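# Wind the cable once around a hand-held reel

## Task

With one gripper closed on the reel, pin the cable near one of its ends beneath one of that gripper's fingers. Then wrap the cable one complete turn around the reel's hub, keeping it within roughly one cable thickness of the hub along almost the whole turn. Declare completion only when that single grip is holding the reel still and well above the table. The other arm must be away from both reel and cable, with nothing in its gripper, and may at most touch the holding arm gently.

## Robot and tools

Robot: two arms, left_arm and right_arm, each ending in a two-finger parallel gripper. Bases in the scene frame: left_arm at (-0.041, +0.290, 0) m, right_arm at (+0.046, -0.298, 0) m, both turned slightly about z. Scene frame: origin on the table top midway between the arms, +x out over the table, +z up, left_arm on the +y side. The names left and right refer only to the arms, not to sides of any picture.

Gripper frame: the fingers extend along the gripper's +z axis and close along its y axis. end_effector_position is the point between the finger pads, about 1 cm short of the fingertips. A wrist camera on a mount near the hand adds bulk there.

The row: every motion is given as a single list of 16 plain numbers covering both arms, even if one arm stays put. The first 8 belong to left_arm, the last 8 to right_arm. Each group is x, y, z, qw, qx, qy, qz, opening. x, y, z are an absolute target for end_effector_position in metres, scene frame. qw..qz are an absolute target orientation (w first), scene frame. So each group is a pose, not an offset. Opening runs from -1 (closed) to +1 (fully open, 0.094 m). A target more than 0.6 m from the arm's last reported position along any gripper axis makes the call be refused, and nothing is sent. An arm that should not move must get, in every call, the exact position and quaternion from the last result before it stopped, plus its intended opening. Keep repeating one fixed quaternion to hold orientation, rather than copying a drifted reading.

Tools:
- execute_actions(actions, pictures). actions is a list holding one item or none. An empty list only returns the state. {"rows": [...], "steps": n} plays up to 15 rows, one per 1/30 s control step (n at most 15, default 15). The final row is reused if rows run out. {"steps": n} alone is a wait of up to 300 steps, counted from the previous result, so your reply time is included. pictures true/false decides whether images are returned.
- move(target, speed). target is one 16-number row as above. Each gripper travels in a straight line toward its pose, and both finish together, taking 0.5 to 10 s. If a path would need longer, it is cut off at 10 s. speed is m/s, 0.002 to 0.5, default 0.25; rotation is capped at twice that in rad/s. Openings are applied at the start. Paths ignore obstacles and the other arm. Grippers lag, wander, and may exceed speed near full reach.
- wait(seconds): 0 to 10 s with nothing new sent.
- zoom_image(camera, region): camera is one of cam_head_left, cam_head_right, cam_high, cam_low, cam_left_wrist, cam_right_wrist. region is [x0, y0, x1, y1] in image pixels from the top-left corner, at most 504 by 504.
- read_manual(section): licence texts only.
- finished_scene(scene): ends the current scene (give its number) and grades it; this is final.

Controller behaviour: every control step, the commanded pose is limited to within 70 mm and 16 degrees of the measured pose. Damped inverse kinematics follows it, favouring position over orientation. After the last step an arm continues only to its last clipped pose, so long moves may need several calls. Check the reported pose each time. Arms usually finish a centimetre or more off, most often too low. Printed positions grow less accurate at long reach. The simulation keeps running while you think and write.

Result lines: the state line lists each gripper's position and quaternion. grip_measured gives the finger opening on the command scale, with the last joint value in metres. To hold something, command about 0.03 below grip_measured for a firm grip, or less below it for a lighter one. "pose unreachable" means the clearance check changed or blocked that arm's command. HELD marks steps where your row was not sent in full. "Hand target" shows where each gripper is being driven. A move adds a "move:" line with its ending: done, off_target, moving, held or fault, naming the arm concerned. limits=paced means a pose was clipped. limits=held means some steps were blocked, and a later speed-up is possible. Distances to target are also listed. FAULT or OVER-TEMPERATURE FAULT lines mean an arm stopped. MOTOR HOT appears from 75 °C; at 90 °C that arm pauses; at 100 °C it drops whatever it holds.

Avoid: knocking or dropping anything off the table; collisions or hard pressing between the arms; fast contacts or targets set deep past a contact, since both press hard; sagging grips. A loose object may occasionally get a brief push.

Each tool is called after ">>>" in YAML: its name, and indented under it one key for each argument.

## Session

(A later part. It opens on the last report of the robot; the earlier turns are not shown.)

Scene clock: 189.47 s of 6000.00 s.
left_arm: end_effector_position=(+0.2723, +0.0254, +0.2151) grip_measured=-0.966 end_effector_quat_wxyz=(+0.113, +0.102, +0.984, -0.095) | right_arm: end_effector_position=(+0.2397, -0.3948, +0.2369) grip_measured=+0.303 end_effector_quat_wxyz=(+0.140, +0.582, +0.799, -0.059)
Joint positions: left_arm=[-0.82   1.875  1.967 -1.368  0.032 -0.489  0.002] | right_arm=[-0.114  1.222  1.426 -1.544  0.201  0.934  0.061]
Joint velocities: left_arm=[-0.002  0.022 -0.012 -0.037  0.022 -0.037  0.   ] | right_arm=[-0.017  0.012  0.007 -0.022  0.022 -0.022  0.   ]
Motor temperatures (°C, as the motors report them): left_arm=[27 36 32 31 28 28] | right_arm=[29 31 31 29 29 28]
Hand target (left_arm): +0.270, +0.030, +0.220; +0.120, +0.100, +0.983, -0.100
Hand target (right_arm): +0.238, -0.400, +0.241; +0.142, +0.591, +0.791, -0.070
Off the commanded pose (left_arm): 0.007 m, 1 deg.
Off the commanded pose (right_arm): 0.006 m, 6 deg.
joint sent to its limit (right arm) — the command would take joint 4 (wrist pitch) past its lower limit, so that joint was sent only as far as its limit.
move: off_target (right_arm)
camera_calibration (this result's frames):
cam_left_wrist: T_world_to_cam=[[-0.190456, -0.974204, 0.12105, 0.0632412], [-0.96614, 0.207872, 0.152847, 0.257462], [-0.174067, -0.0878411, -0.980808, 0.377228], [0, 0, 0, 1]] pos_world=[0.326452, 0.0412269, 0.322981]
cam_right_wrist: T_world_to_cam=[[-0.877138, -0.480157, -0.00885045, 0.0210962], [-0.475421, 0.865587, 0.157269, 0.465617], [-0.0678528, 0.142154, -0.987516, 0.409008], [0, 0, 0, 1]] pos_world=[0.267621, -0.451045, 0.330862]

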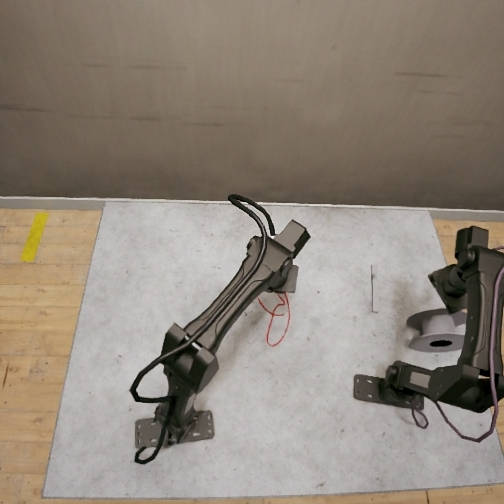

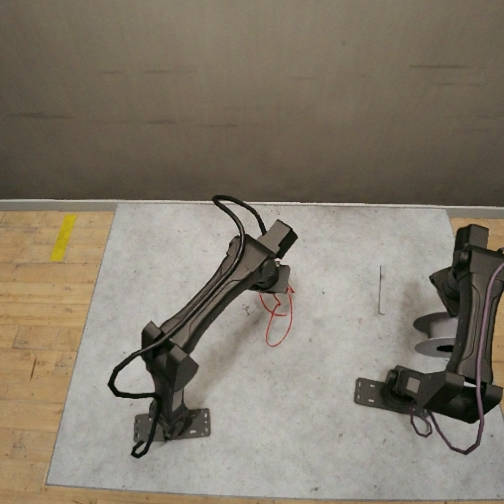

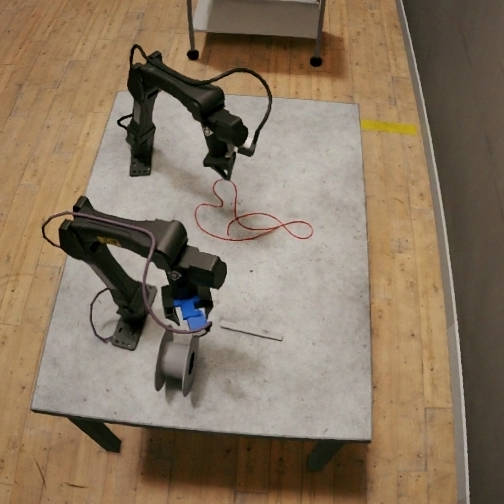

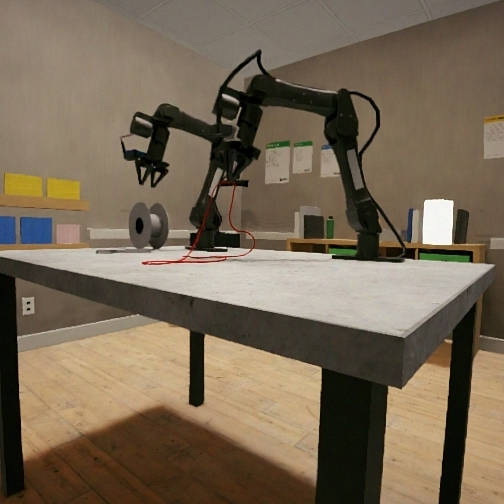

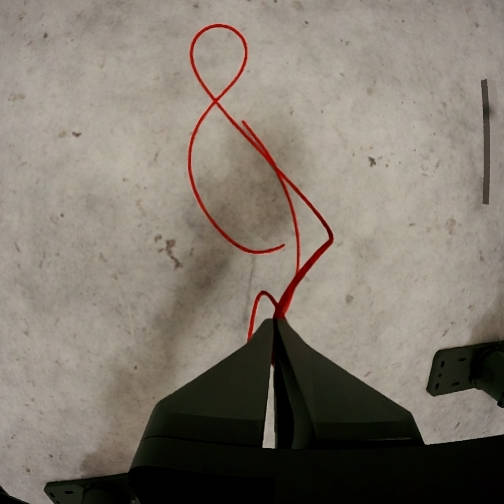

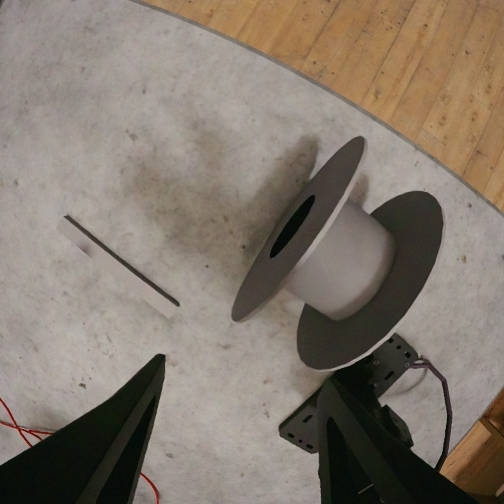

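>>> move:
  target: [0.27,0.15,0.2,0.12,0.1,0.98,-0.1,-1,0.228,-0.45,0.2,0.04,0.75,0.66,-0.05,-0.1]

>>> move:
  target: [0.25,0.25,0.1,0.12,0.1,0.98,-0.1,-1,0.228,-0.45,0.152,0.04,0.75,0.66,-0.05,-0.1]
  speed: 0.12

Scene clock: 197.60 s of 6000.00 s.
left_arm: end_effector_position=(+0.2749, +0.1487, +0.1971) grip_measured=-0.966 end_effector_quat_wxyz=(+0.112, +0.098, +0.984, -0.096) | right_arm: end_effector_position=(+0.2254, -0.4470, +0.1967) grip_measured=-0.097 end_effector_quat_wxyz=(+0.036, +0.743, +0.666, -0.055)
Joint positions: left_arm=[-0.489  1.621  1.592 -1.274  0.126 -0.178  0.002] | right_arm=[-0.414  1.409  1.426 -1.545  0.125  1.073  0.042]
Joint velocities: left_arm=[ 0.002 -0.007  0.007  0.007 -0.007 -0.022  0.001] | right_arm=[-0.012 -0.007  0.002 -0.007  0.037 -0.037 -0.001]
Motor temperatures (°C, as the motors report them): left_arm=[27 37 32 31 28 28] | right_arm=[29 31 31 29 29 28]
Hand target (left_arm): +0.273, +0.150, +0.201; +0.122, +0.100, +0.982, -0.101
Hand target (right_arm): +0.228, -0.451, +0.200; +0.041, +0.749, +0.660, -0.052
Off the commanded pose (left_arm): 0.006 m, 1 deg.
Off the commanded pose (right_arm): 0.005 m, 1 deg.
After step 180, 0.63 s passed at rest.
move: done
camera_calibration (this result's frames):
cam_left_wrist: T_world_to_cam=[[-0.18285, -0.975338, 0.123617, 0.183599], [-0.967072, 0.201074, 0.156016, 0.237735], [-0.177025, -0.0910189, -0.979989, 0.371947], [0, 0, 0, 1]] pos_world=[0.329322, 0.165123, 0.304717]
cam_right_wrist: T_world_to_cam=[[-0.995788, -0.0778684, 0.0484101, 0.178449], [-0.0575089, 0.941635, 0.331687, 0.415874], [-0.0714126, 0.327506, -0.942147, 0.450514], [0, 0, 0, 1]] pos_world=[0.233786, -0.525252, 0.277872]

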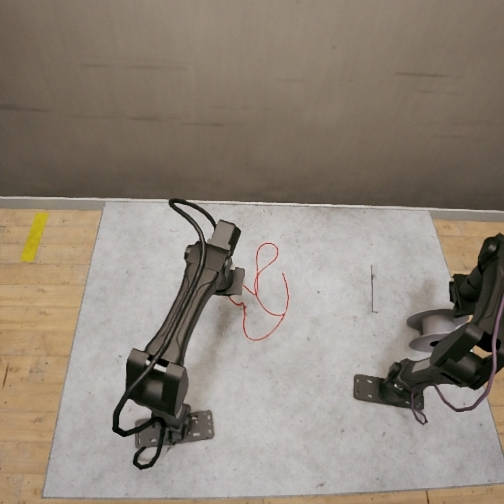

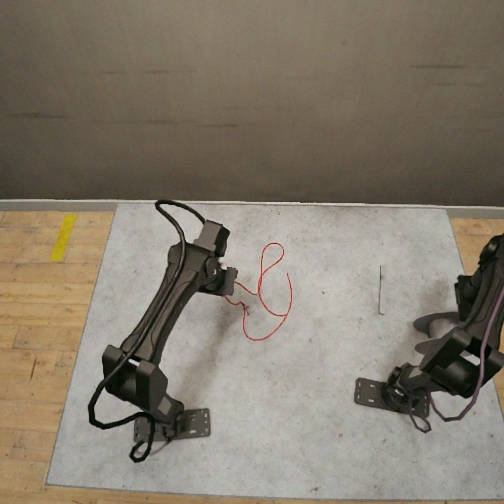

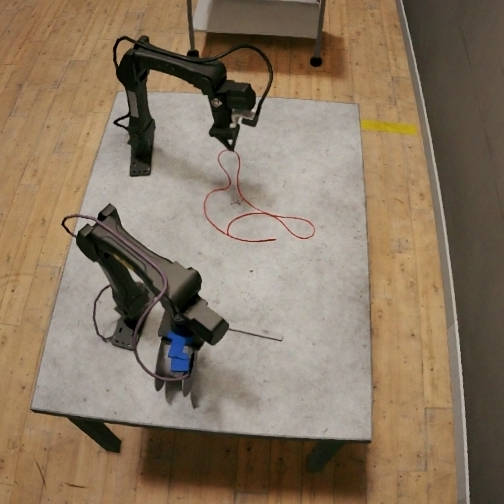

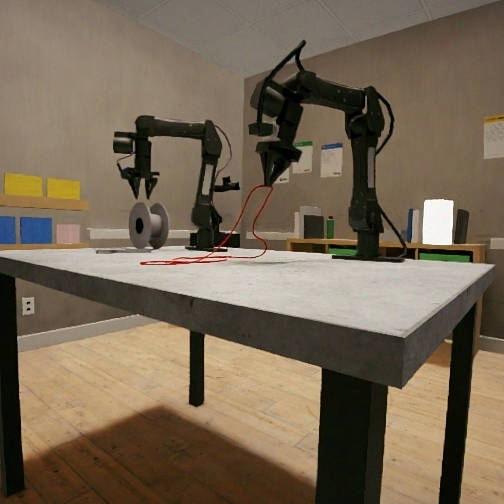

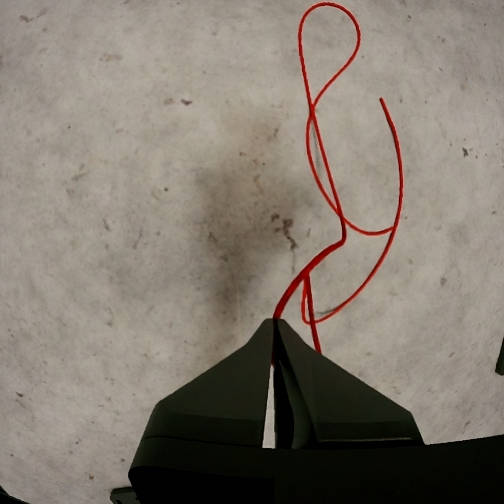

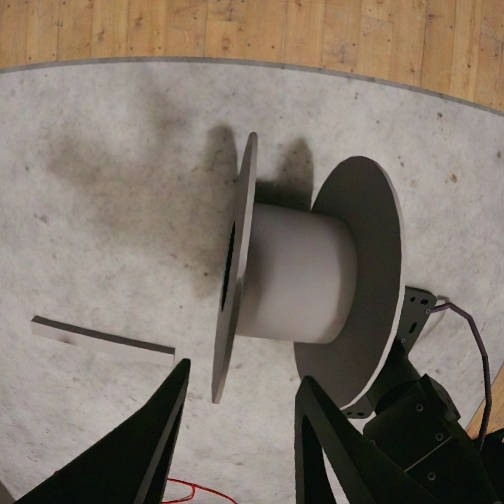

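Scene clock: 199.37 s of 6000.00 s.
left_arm: end_effector_position=(+0.2527, +0.2502, +0.0962) grip_measured=-0.966 end_effector_quat_wxyz=(+0.108, +0.098, +0.984, -0.098) | right_arm: end_effector_position=(+0.2311, -0.4498, +0.1516) grip_measured=-0.097 end_effector_quat_wxyz=(+0.033, +0.743, +0.667, -0.054)
Joint positions: left_arm=[-0.14   1.484  1.061 -0.947  0.214  0.168  0.002] | right_arm=[-0.414  1.409  1.246 -1.37   0.119  1.074  0.042]
Joint velocities: left_arm=[-0.002  0.017  0.002  0.007 -0.022 -0.022 -0.   ] | right_arm=[ 0.017 -0.007  0.002  0.037 -0.037 -0.081 -0.   ]
Motor temperatures (°C, as the motors report them): left_arm=[27 36 32 31 28 28] | right_arm=[29 31 31 29 29 28]
Hand target (left_arm): +0.253, +0.251, +0.101; +0.122, +0.100, +0.982, -0.101
Hand target (right_arm): +0.229, -0.450, +0.152; +0.040, +0.749, +0.659, -0.050
Off the commanded pose (left_arm): 0.005 m, 2 deg.
Off the commanded pose (right_arm): 0.003 m, 1 deg.
move: done
camera_calibration (this result's frames):
cam_left_wrist: T_world_to_cam=[[-0.184066, -0.974454, 0.128682, 0.290581], [-0.965109, 0.203982, 0.164182, 0.209634], [-0.186237, -0.0939722, -0.978, 0.281279], [0, 0, 0, 1]] pos_world=[0.308191, 0.266828, 0.20328]
cam_right_wrist: T_world_to_cam=[[-0.99572, -0.0780841, 0.0494484, 0.185763], [-0.0568103, 0.939087, 0.338952, 0.431317], [-0.0729031, 0.334692, -0.939503, 0.412515], [0, 0, 0, 1]] pos_world=[0.239545, -0.528605, 0.232178]

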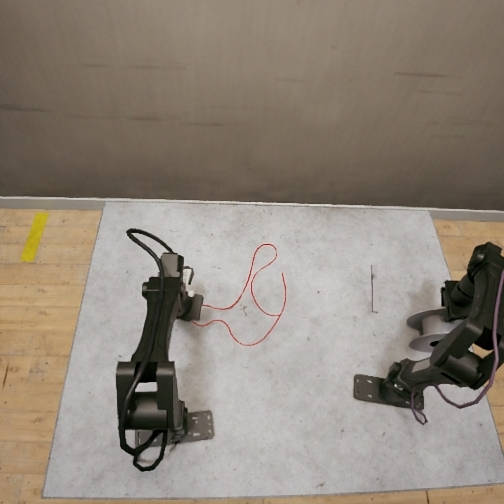

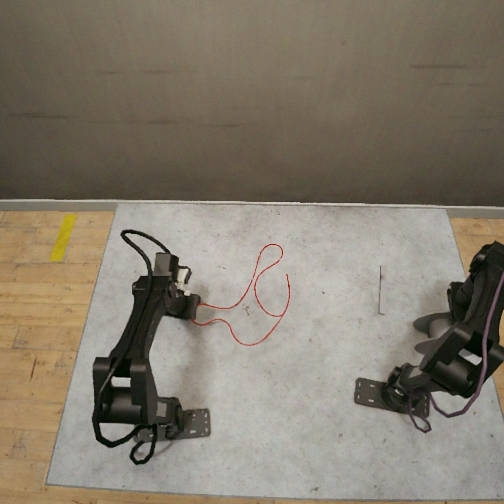

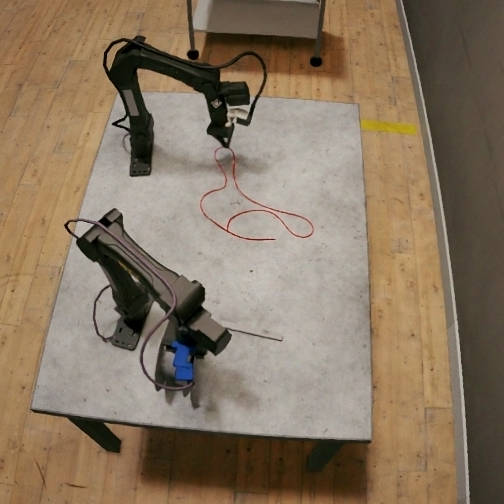

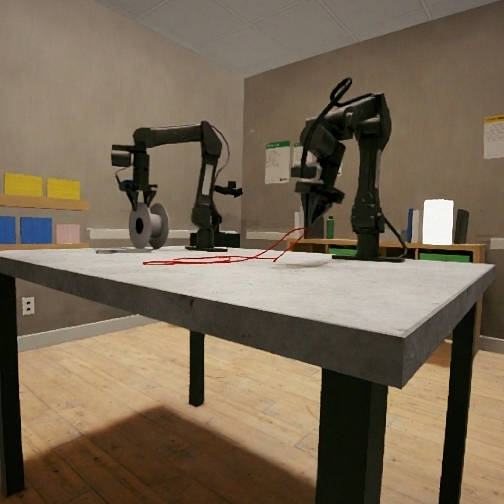

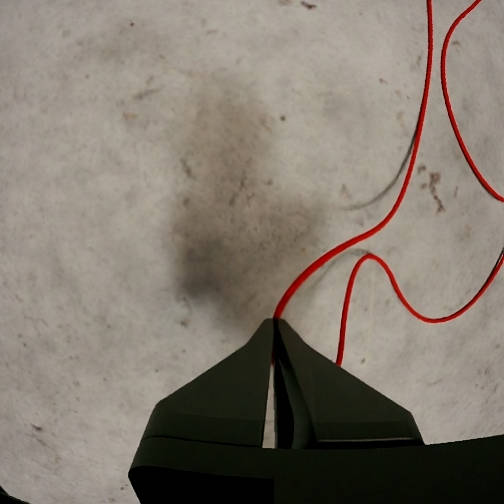

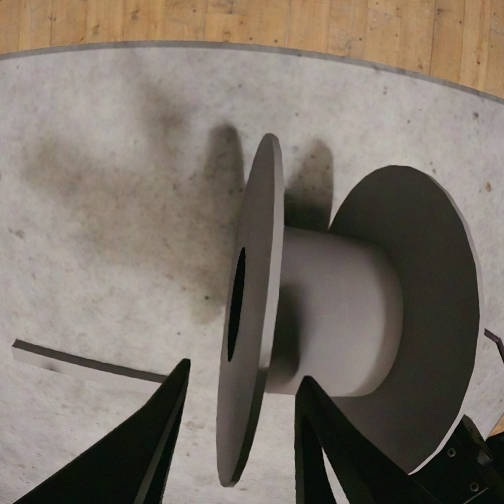

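>>> move:
  target: [0.3,0.45,0.06,0.12,0.1,0.98,-0.1,-1,0.228,-0.45,0.15,0.04,0.75,0.66,-0.05,-1]
  speed: 0.2

>>> move:
  target: [0.3,0.45,0.06,0.12,0.1,0.98,-0.1,-1,0.3,-0.3,0.19,0.07,0.2,0.97,0,-1]
  speed: 0.2

Scene clock: 206.13 s of 6000.00 s.
left_arm: end_effector_position=(+0.2986, +0.4492, +0.0534) grip_measured=-0.966 end_effector_quat_wxyz=(+0.117, +0.095, +0.984, -0.097) | right_arm: end_effector_position=(+0.2323, -0.4495, +0.1510) grip_measured=-0.962 end_effector_quat_wxyz=(+0.034, +0.743, +0.666, -0.050)
Joint positions: left_arm=[ 0.446  1.935  1.407 -0.978  0.298  0.76   0.002] | right_arm=[-0.414  1.409  1.243 -1.364  0.114  1.075  0.002]
Joint velocities: left_arm=[ 0.002 -0.027  0.002 -0.066 -0.007 -0.051  0.   ] | right_arm=[ 0.002  0.012 -0.002  0.022  0.007 -0.007  0.001]
Motor temperatures (°C, as the motors report them): left_arm=[27 36 32 31 28 28] | right_arm=[29 31 31 29 29 28]
Hand target (left_arm): +0.304, +0.451, +0.059; +0.124, +0.100, +0.982, -0.099
Hand target (right_arm): +0.228, -0.450, +0.150; +0.040, +0.749, +0.659, -0.050
Off the commanded pose (left_arm): 0.007 m, 1 deg.
Off the commanded pose (right_arm): 0.004 m, 1 deg.
move: done
camera_calibration (this result's frames):
cam_left_wrist: T_world_to_cam=[[-0.178444, -0.975878, 0.12578, 0.497527], [-0.969534, 0.196189, 0.146675, 0.226076], [-0.167814, -0.0957746, -0.981155, 0.262193], [0, 0, 0, 1]] pos_world=[0.351969, 0.466284, 0.161513]
cam_right_wrist: T_world_to_cam=[[-0.9961, -0.0769003, 0.0432525, 0.188642], [-0.0576409, 0.938346, 0.340858, 0.43093], [-0.0667979, 0.337035, -0.939119, 0.411481], [0, 0, 0, 1]] pos_world=[0.240231, -0.528538, 0.231385]

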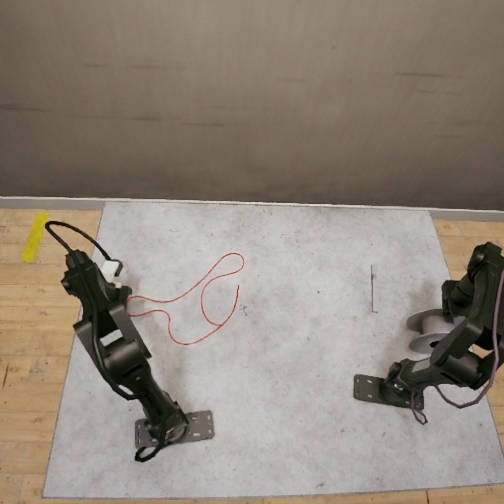

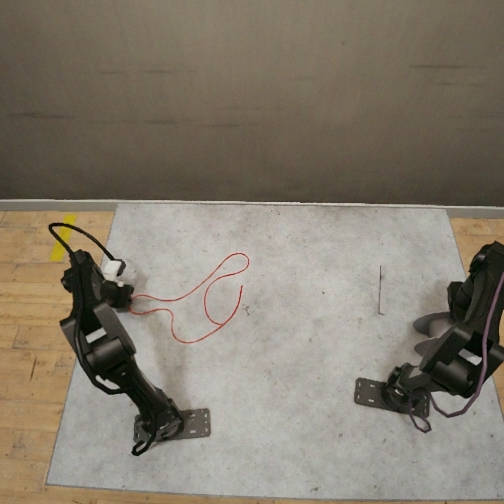

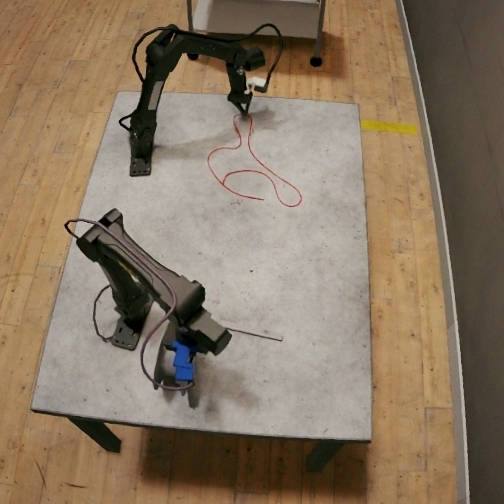

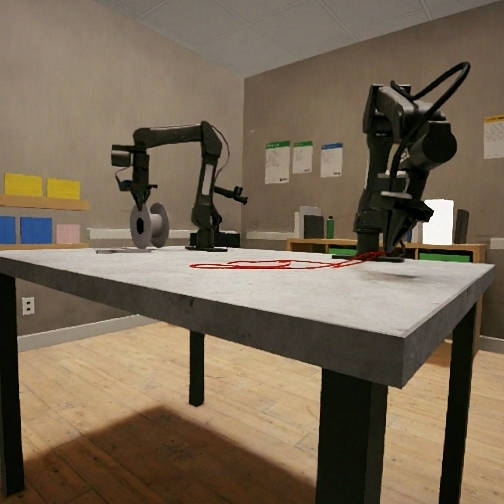

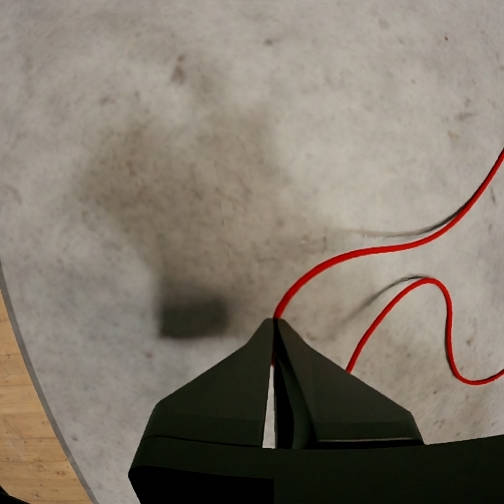

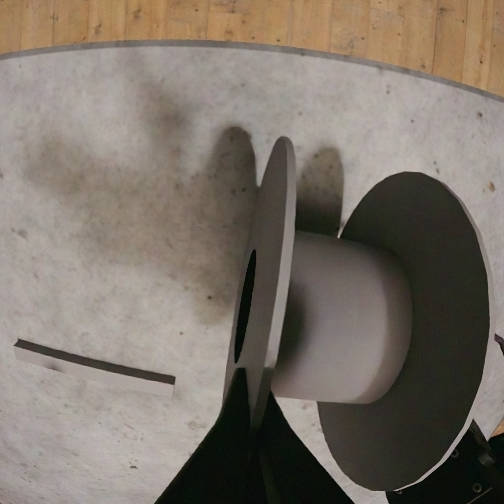

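Scene clock: 209.77 s of 6000.00 s.
left_arm: end_effector_position=(+0.2962, +0.4477, +0.0533) grip_measured=-0.966 end_effector_quat_wxyz=(+0.113, +0.098, +0.984, -0.100) | right_arm: end_effector_position=(+0.2957, -0.3009, +0.1828) grip_measured=-0.963 end_effector_quat_wxyz=(+0.065, +0.211, +0.975, +0.005)
Joint positions: left_arm=[ 0.446  1.935  1.407 -0.989  0.298  0.768  0.002] | right_arm=[ 0.186  1.382  1.346 -1.406  0.018  0.423  0.002]
Joint velocities: left_arm=[ 0.007  0.002 -0.012 -0.022  0.007 -0.051 -0.001] | right_arm=[ 0.002  0.002  0.002 -0.081 -0.037 -0.095 -0.002]
Motor temperatures (°C, as the motors report them): left_arm=[27 36 32 31 28 28] | right_arm=[29 31 31 29 29 28]
Hand target (left_arm): +0.300, +0.450, +0.060; +0.120, +0.100, +0.983, -0.100
Hand target (right_arm): +0.300, -0.299, +0.190; +0.074, +0.202, +0.977, +0.007
Off the commanded pose (left_arm): 0.008 m, 1 deg.
Off the commanded pose (right_arm): 0.008 m, 1 deg.
move: done
camera_calibration (this result's frames):
cam_left_wrist: T_world_to_cam=[[-0.184838, -0.973945, 0.131401, 0.496452], [-0.966795, 0.20421, 0.153643, 0.219342], [-0.176473, -0.0986384, -0.979351, 0.265238], [0, 0, 0, 1]] pos_world=[0.350629, 0.464888, 0.160826]
cam_right_wrist: T_world_to_cam=[[-0.234868, -0.971986, -0.00899499, -0.223067], [-0.919373, 0.219131, 0.326703, 0.325262], [-0.315579, 0.0850016, -0.945084, 0.394367], [0, 0, 0, 1]] pos_world=[0.3711, -0.321615, 0.26444]

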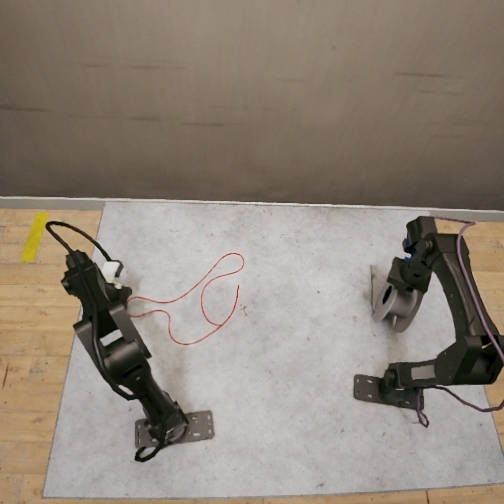

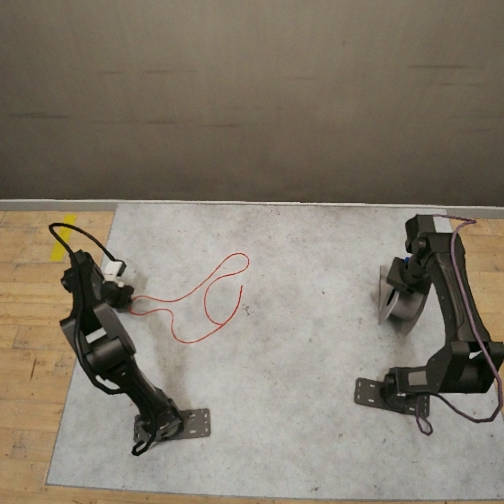

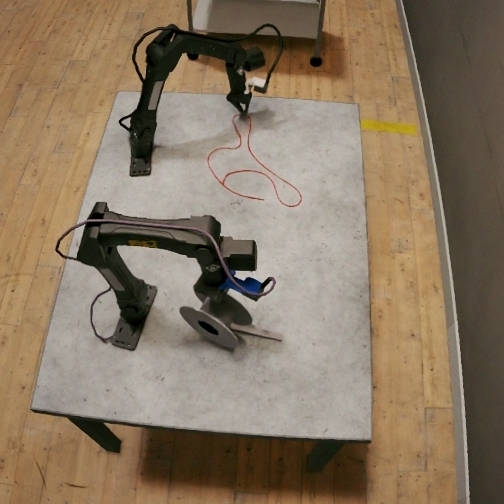

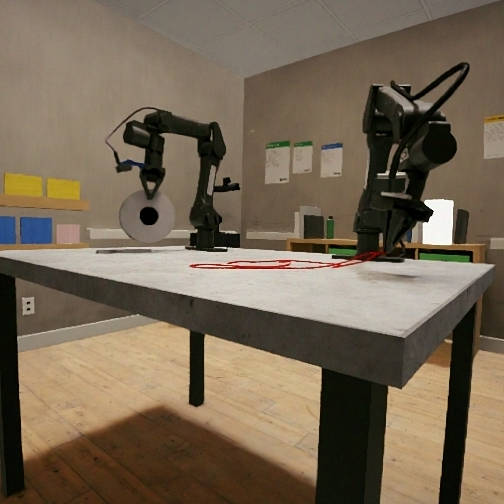

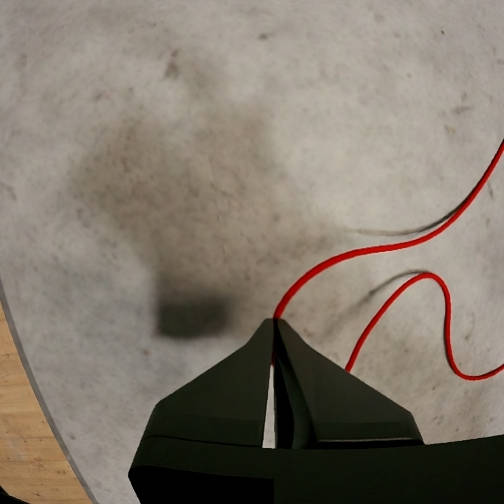

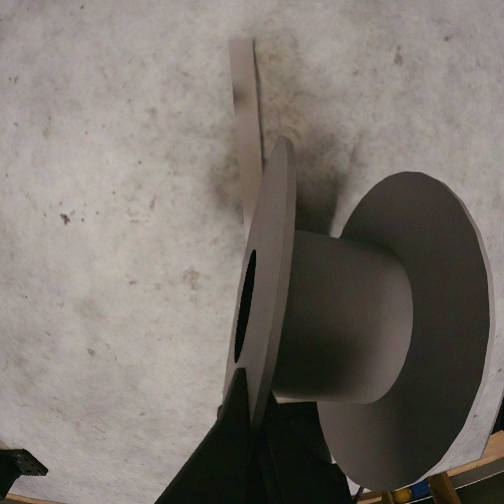

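>>> move:
  target: [0.4,0.3,0.04,0.1,-0.15,0.98,0,-1,0.27,-0.15,0.2,0.07,-0.68,0.73,0.06,-1]
  speed: 0.15

Scene clock: 219.10 s of 6000.00 s.
left_arm: end_effector_position=(+0.3907, +0.2988, +0.0348) grip_measured=-0.966 end_effector_quat_wxyz=(+0.094, -0.150, +0.984, -0.003) | right_arm: end_effector_position=(+0.2683, -0.1577, +0.1919) grip_measured=-0.963 end_effector_quat_wxyz=(-0.062, +0.671, -0.737, -0.055)
Joint positions: left_arm=[-0.12   2.059  1.525 -0.85  -0.021 -0.29   0.002] | right_arm=[ 0.654  1.47   1.455 -1.465 -0.14  -1.004  0.002]
Joint velocities: left_arm=[-0.007  0.027  0.002  0.007 -0.007 -0.007  0.   ] | right_arm=[-0.017  0.012 -0.012 -0.051 -0.007  0.066 -0.   ]
Motor temperatures (°C, as the motors report them): left_arm=[27 36 32 31 28 28] | right_arm=[29 31 31 29 29 28]
Hand target (left_arm): +0.396, +0.297, +0.039; +0.098, -0.149, +0.984, -0.000
Hand target (right_arm): +0.270, -0.149, +0.200; +0.076, -0.678, +0.728, +0.064
Off the commanded pose (left_arm): 0.011 m, 1 deg.
Off the commanded pose (right_arm): 0.011 m, 2 deg.
move: off_target (left_arm, right_arm)
camera_calibration (this result's frames):
cam_left_wrist: T_world_to_cam=[[0.322997, -0.946335, -0.0110958, 0.16961], [-0.924293, -0.317949, 0.211166, 0.481344], [-0.203361, -0.0579501, -0.977387, 0.247403], [0, 0, 0, 1]] pos_world=[0.440432, 0.327888, 0.142047]
cam_right_wrist: T_world_to_cam=[[0.995142, 0.0913224, 0.0367826, -0.261381], [0.0764855, -0.952367, 0.295207, -0.180145], [0.0619896, -0.29096, -0.954725, 0.223384], [0, 0, 0, 1]] pos_world=[0.260042, -0.0826987, 0.276065]

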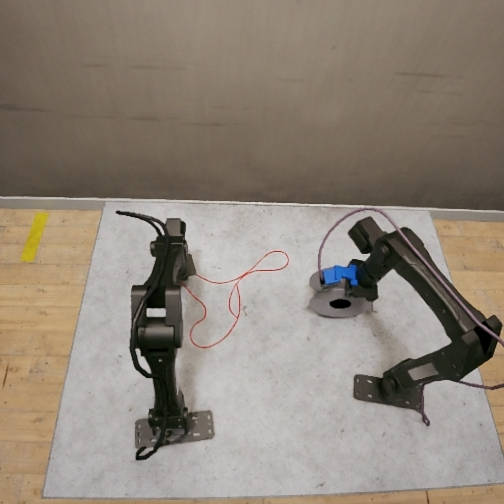

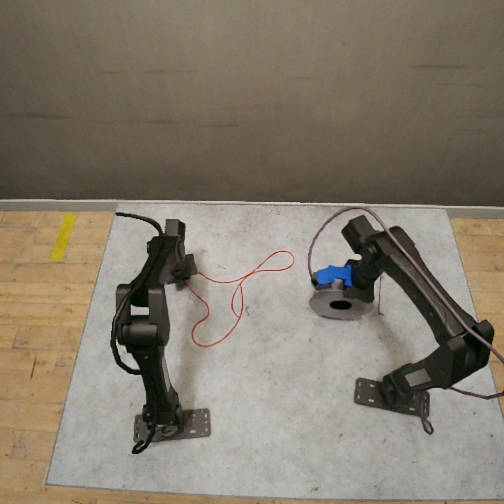

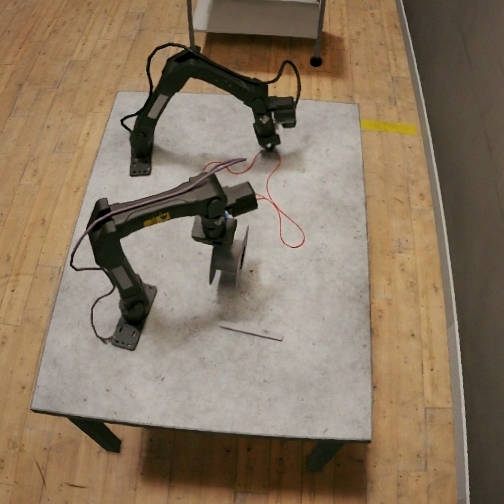

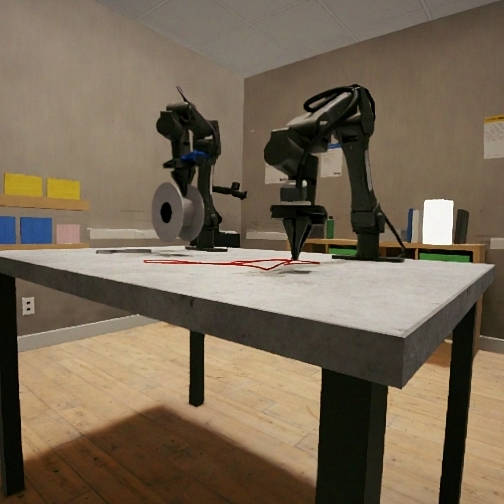

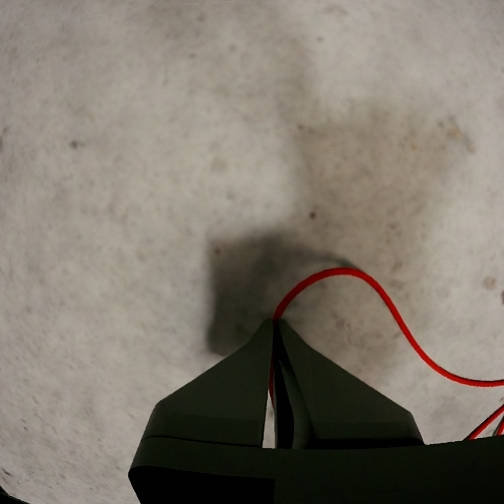

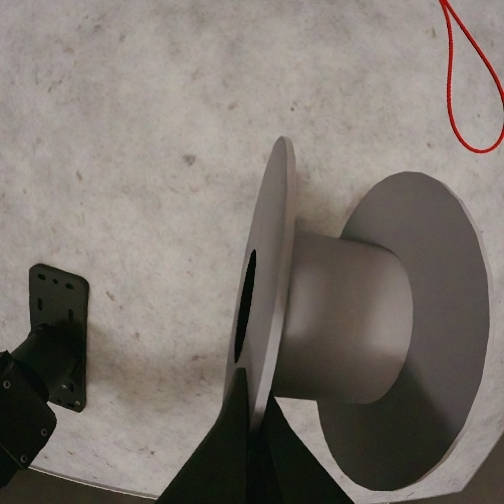

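>>> move:
  target: [0.4,0.3,0.04,0.1,-0.15,0.98,0,-0.4,0.27,-0.2,0.2,0.07,-0.68,0.73,0.06,-1]

>>> move:
  target: [0.27,0.14,0.08,0.07,0.1,0.99,0,-0.4,0.27,-0.2,0.2,0.07,-0.68,0.73,0.06,-1]

Scene clock: 224.10 s of 6000.00 s.
left_arm: end_effector_position=(+0.3935, +0.2990, +0.0357) grip_measured=-0.403 end_effector_quat_wxyz=(+0.096, -0.150, +0.984, -0.003) | right_arm: end_effector_position=(+0.2751, -0.2015, +0.1940) grip_measured=-0.963 end_effector_quat_wxyz=(-0.056, +0.678, -0.732, -0.050)
Joint positions: left_arm=[-0.12   2.066  1.539 -0.854 -0.021 -0.292  0.028] | right_arm=[ 0.485  1.449  1.447 -1.511 -0.139 -1.195  0.002]
Joint velocities: left_arm=[-0.017 -0.022 -0.007  0.022  0.081  0.066 -0.   ] | right_arm=[-0.002  0.017  0.002 -0.022 -0.022 -0.037 -0.001]
Motor temperatures (°C, as the motors report them): left_arm=[27 36 32 30 28 28] | right_arm=[29 31 31 28 29 28]
Hand target (left_arm): +0.400, +0.300, +0.040; +0.100, -0.150, +0.984, -0.000
Hand target (right_arm): +0.270, -0.200, +0.200; -0.069, +0.679, -0.729, -0.057
Off the commanded pose (left_arm): 0.008 m, 1 deg.
Off the commanded pose (right_arm): 0.008 m, 2 deg.
move: done
camera_calibration (this result's frames):
cam_left_wrist: T_world_to_cam=[[0.324934, -0.945677, -0.0106143, 0.167884], [-0.924218, -0.319901, 0.208531, 0.484475], [-0.200599, -0.0579489, -0.977958, 0.247785], [0, 0, 0, 1]] pos_world=[0.442915, 0.328107, 0.143077]
cam_right_wrist: T_world_to_cam=[[0.993326, 0.109979, 0.034755, -0.259591], [0.0939018, -0.946087, 0.310003, -0.229346], [0.0669749, -0.30467, -0.9501, 0.207162], [0, 0, 0, 1]] pos_world=[0.26552, -0.125316, 0.276945]

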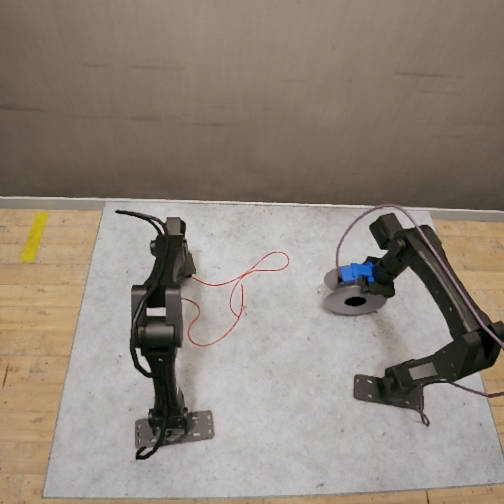

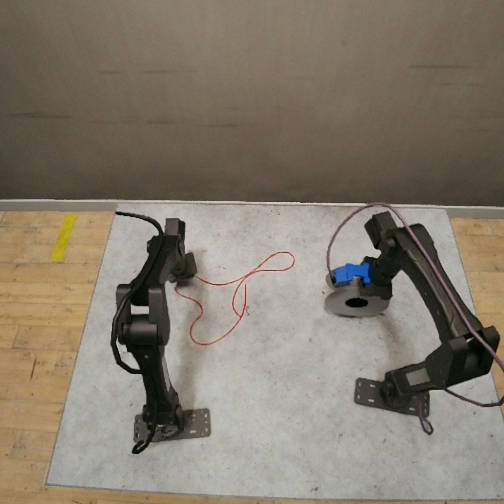

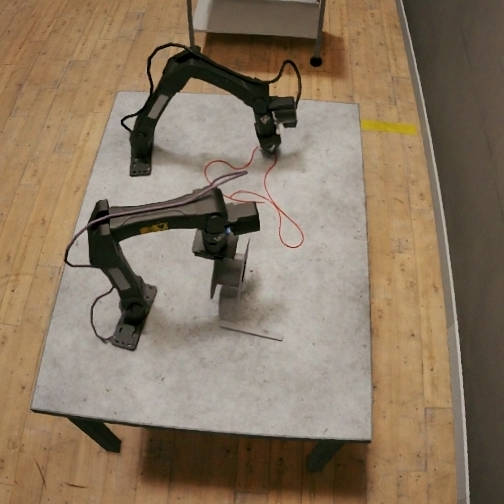

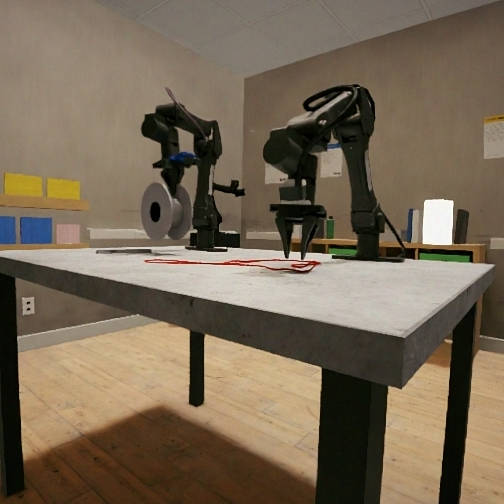

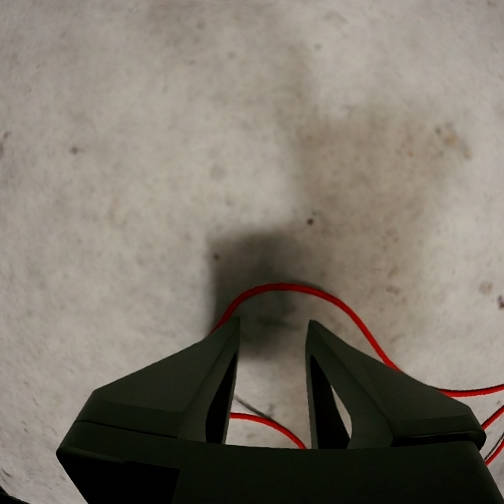

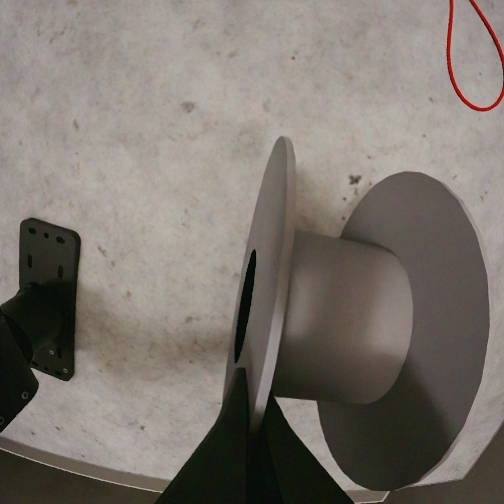

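Scene clock: 225.63 s of 6000.00 s.
left_arm: end_effector_position=(+0.2726, +0.1369, +0.0778) grip_measured=-0.403 end_effector_quat_wxyz=(+0.069, +0.103, +0.992, -0.004) | right_arm: end_effector_position=(+0.2750, -0.2012, +0.1940) grip_measured=-0.963 end_effector_quat_wxyz=(-0.057, +0.679, -0.730, -0.051)
Joint positions: left_arm=[-0.61   1.76   1.304 -0.983 -0.044 -0.27   0.028] | right_arm=[ 0.485  1.449  1.447 -1.512 -0.141 -1.199  0.002]
Joint velocities: left_arm=[-0.022  0.012  0.002 -0.022 -0.007 -0.007  0.001] | right_arm=[ 0.002  0.002 -0.017 -0.022 -0.095  0.007  0.   ]
Motor temperatures (°C, as the motors report them): left_arm=[27 36 32 30 28 28] | right_arm=[29 31 31 28 29 28]
Hand target (left_arm): +0.267, +0.142, +0.081; +0.067, +0.100, +0.993, +0.001
Hand target (right_arm): +0.270, -0.200, +0.200; -0.070, +0.679, -0.729, -0.059
Off the commanded pose (left_arm): 0.005 m, 1 deg.
Off the commanded pose (right_arm): 0.008 m, 2 deg.
move: done
camera_calibration (this result's frames):
cam_left_wrist: T_world_to_cam=[[-0.176352, -0.982919, -0.0526403, 0.199323], [-0.954028, 0.157512, 0.25499, 0.251248], [-0.242343, 0.0951881, -0.96551, 0.24475], [0, 0, 0, 1]] pos_world=[0.334162, 0.133046, 0.182735]
cam_right_wrist: T_world_to_cam=[[0.992859, 0.11415, 0.0346531, -0.258448], [0.0980199, -0.946189, 0.308412, -0.229907], [0.0679936, -0.302813, -0.950622, 0.207499], [0, 0, 0, 1]] pos_world=[0.26503, -0.125201, 0.277115]

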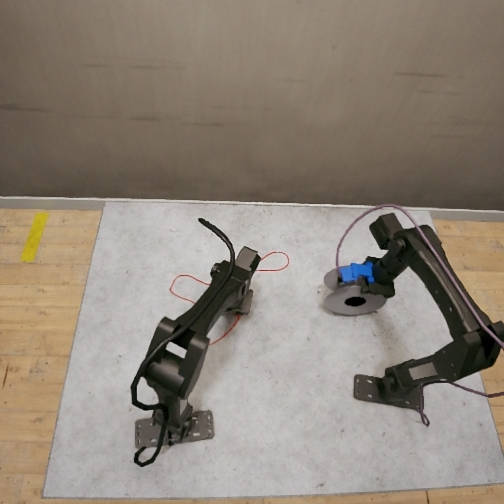

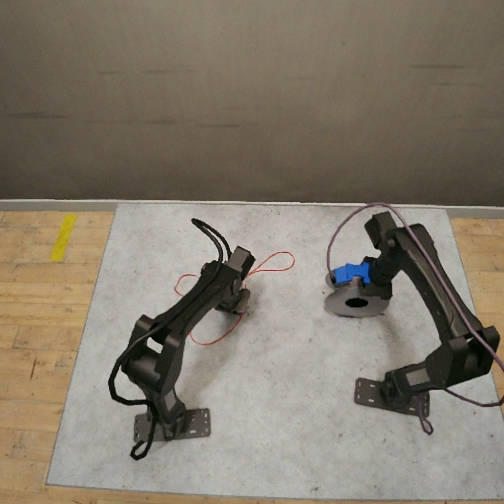

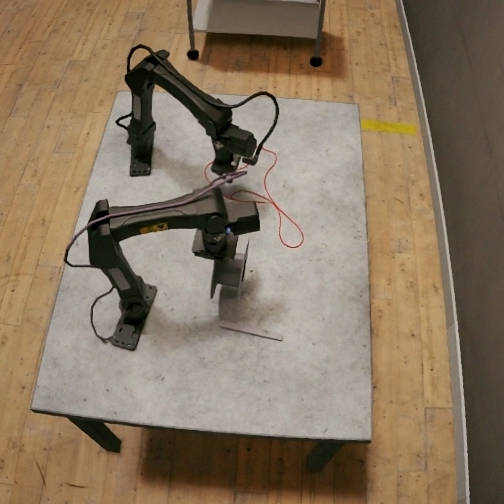

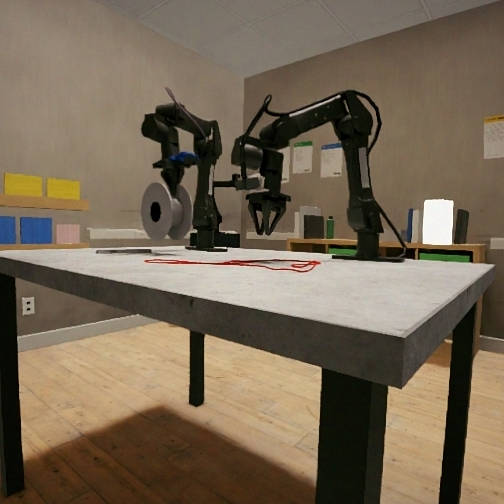

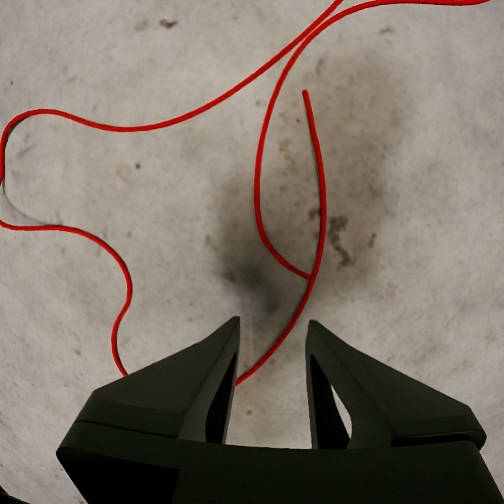

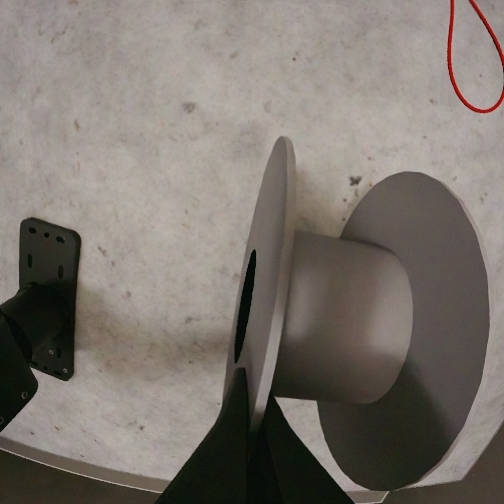

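>>> move:
  target: [0.322,0.108,0.001,0.07,0,0.995,0,-0.5,0.27,-0.3,0.2,0.07,-0.5,0.86,0.04,-1]
  speed: 0.12

Scene clock: 231.17 s of 6000.00 s.
left_arm: end_effector_position=(+0.3221, +0.1147, +0.0119) grip_measured=-0.497 end_effector_quat_wxyz=(+0.080, -0.003, +0.997, +0.002) | right_arm: end_effector_position=(+0.2752, -0.3006, +0.1950) grip_measured=-0.963 end_effector_quat_wxyz=(+0.059, -0.507, +0.859, +0.037)
Joint positions: left_arm=[-0.617  2.025  1.383 -0.789 -0.079 -0.488  0.024] | right_arm=[ 0.072  1.386  1.4   -1.536 -0.13  -1.178  0.002]
Joint velocities: left_arm=[-0.002 -0.017  0.002 -0.051  0.007 -0.11   0.   ] | right_arm=[ 0.012 -0.002 -0.007 -0.007  0.051 -0.066  0.   ]
Motor temperatures (°C, as the motors report them): left_arm=[27 36 32 30 28 28] | right_arm=[29 31 31 28 29 28]
Hand target (left_arm): +0.321, +0.108, +0.001; +0.070, -0.000, +0.998, +0.000
Hand target (right_arm): +0.270, -0.301, +0.199; +0.067, -0.501, +0.862, +0.035
Off the commanded pose (left_arm): 0.013 m, 1 deg.
Off the commanded pose (right_arm): 0.007 m, 2 deg.
move: off_target (left_arm)
camera_calibration (this result's frames):
cam_left_wrist: T_world_to_cam=[[0.036134, -0.998148, -0.0489337, 0.116107], [-0.971192, -0.0466148, 0.233693, 0.347986], [-0.235541, 0.0390798, -0.971078, 0.19956], [0, 0, 0, 1]] pos_world=[0.380771, 0.124314, 0.118149]
cam_right_wrist: T_world_to_cam=[[0.949497, -0.312697, 0.0260062, -0.362036], [-0.304272, -0.897323, 0.319733, -0.201122], [-0.0766437, -0.311498, -0.947151, 0.214849], [0, 0, 0, 1]] pos_world=[0.299023, -0.226755, 0.277215]

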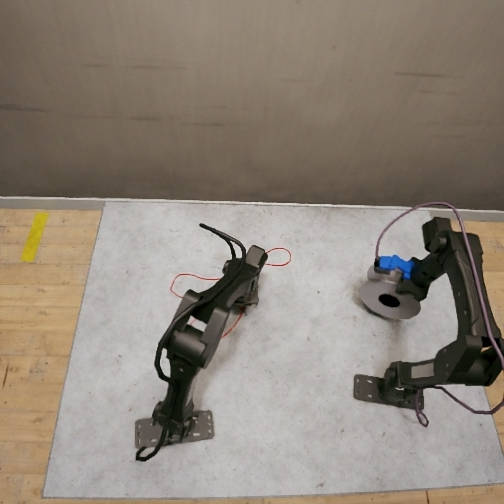

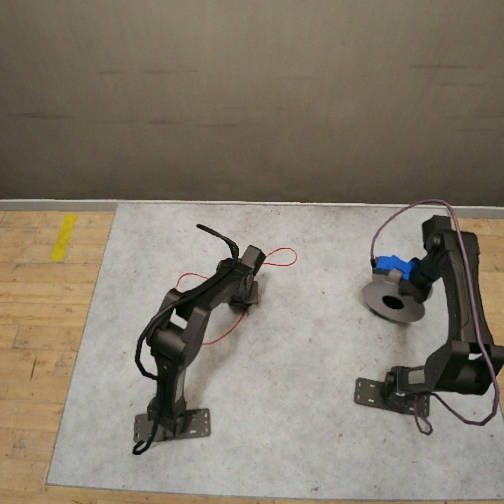

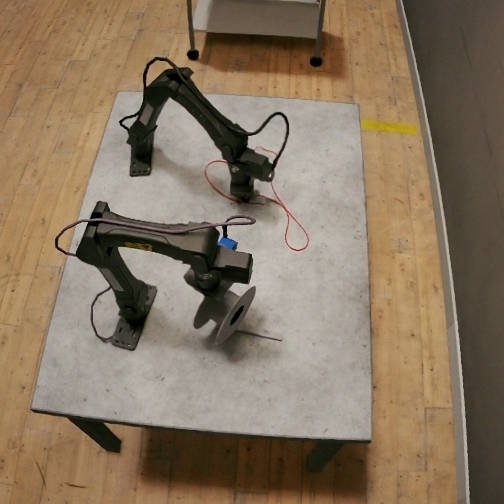

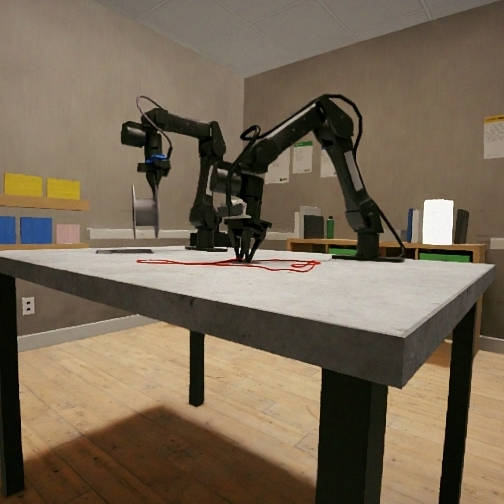

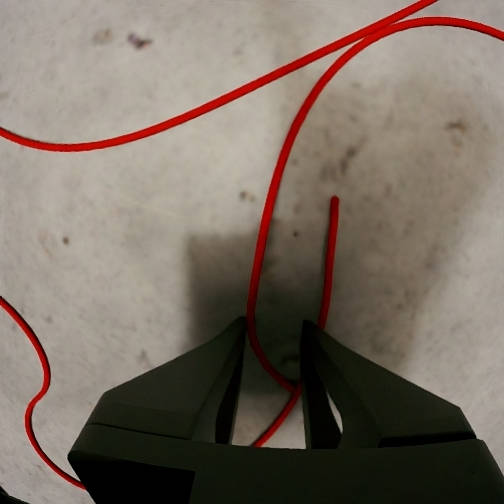

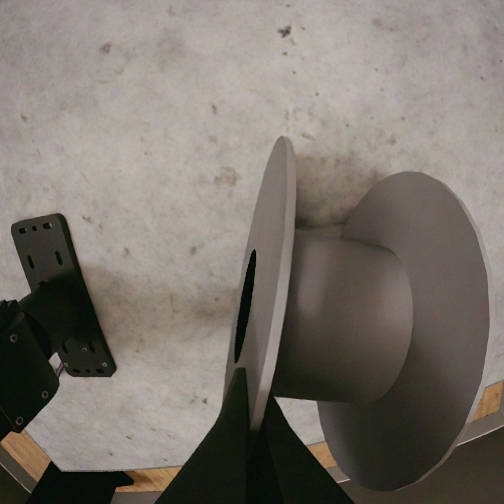

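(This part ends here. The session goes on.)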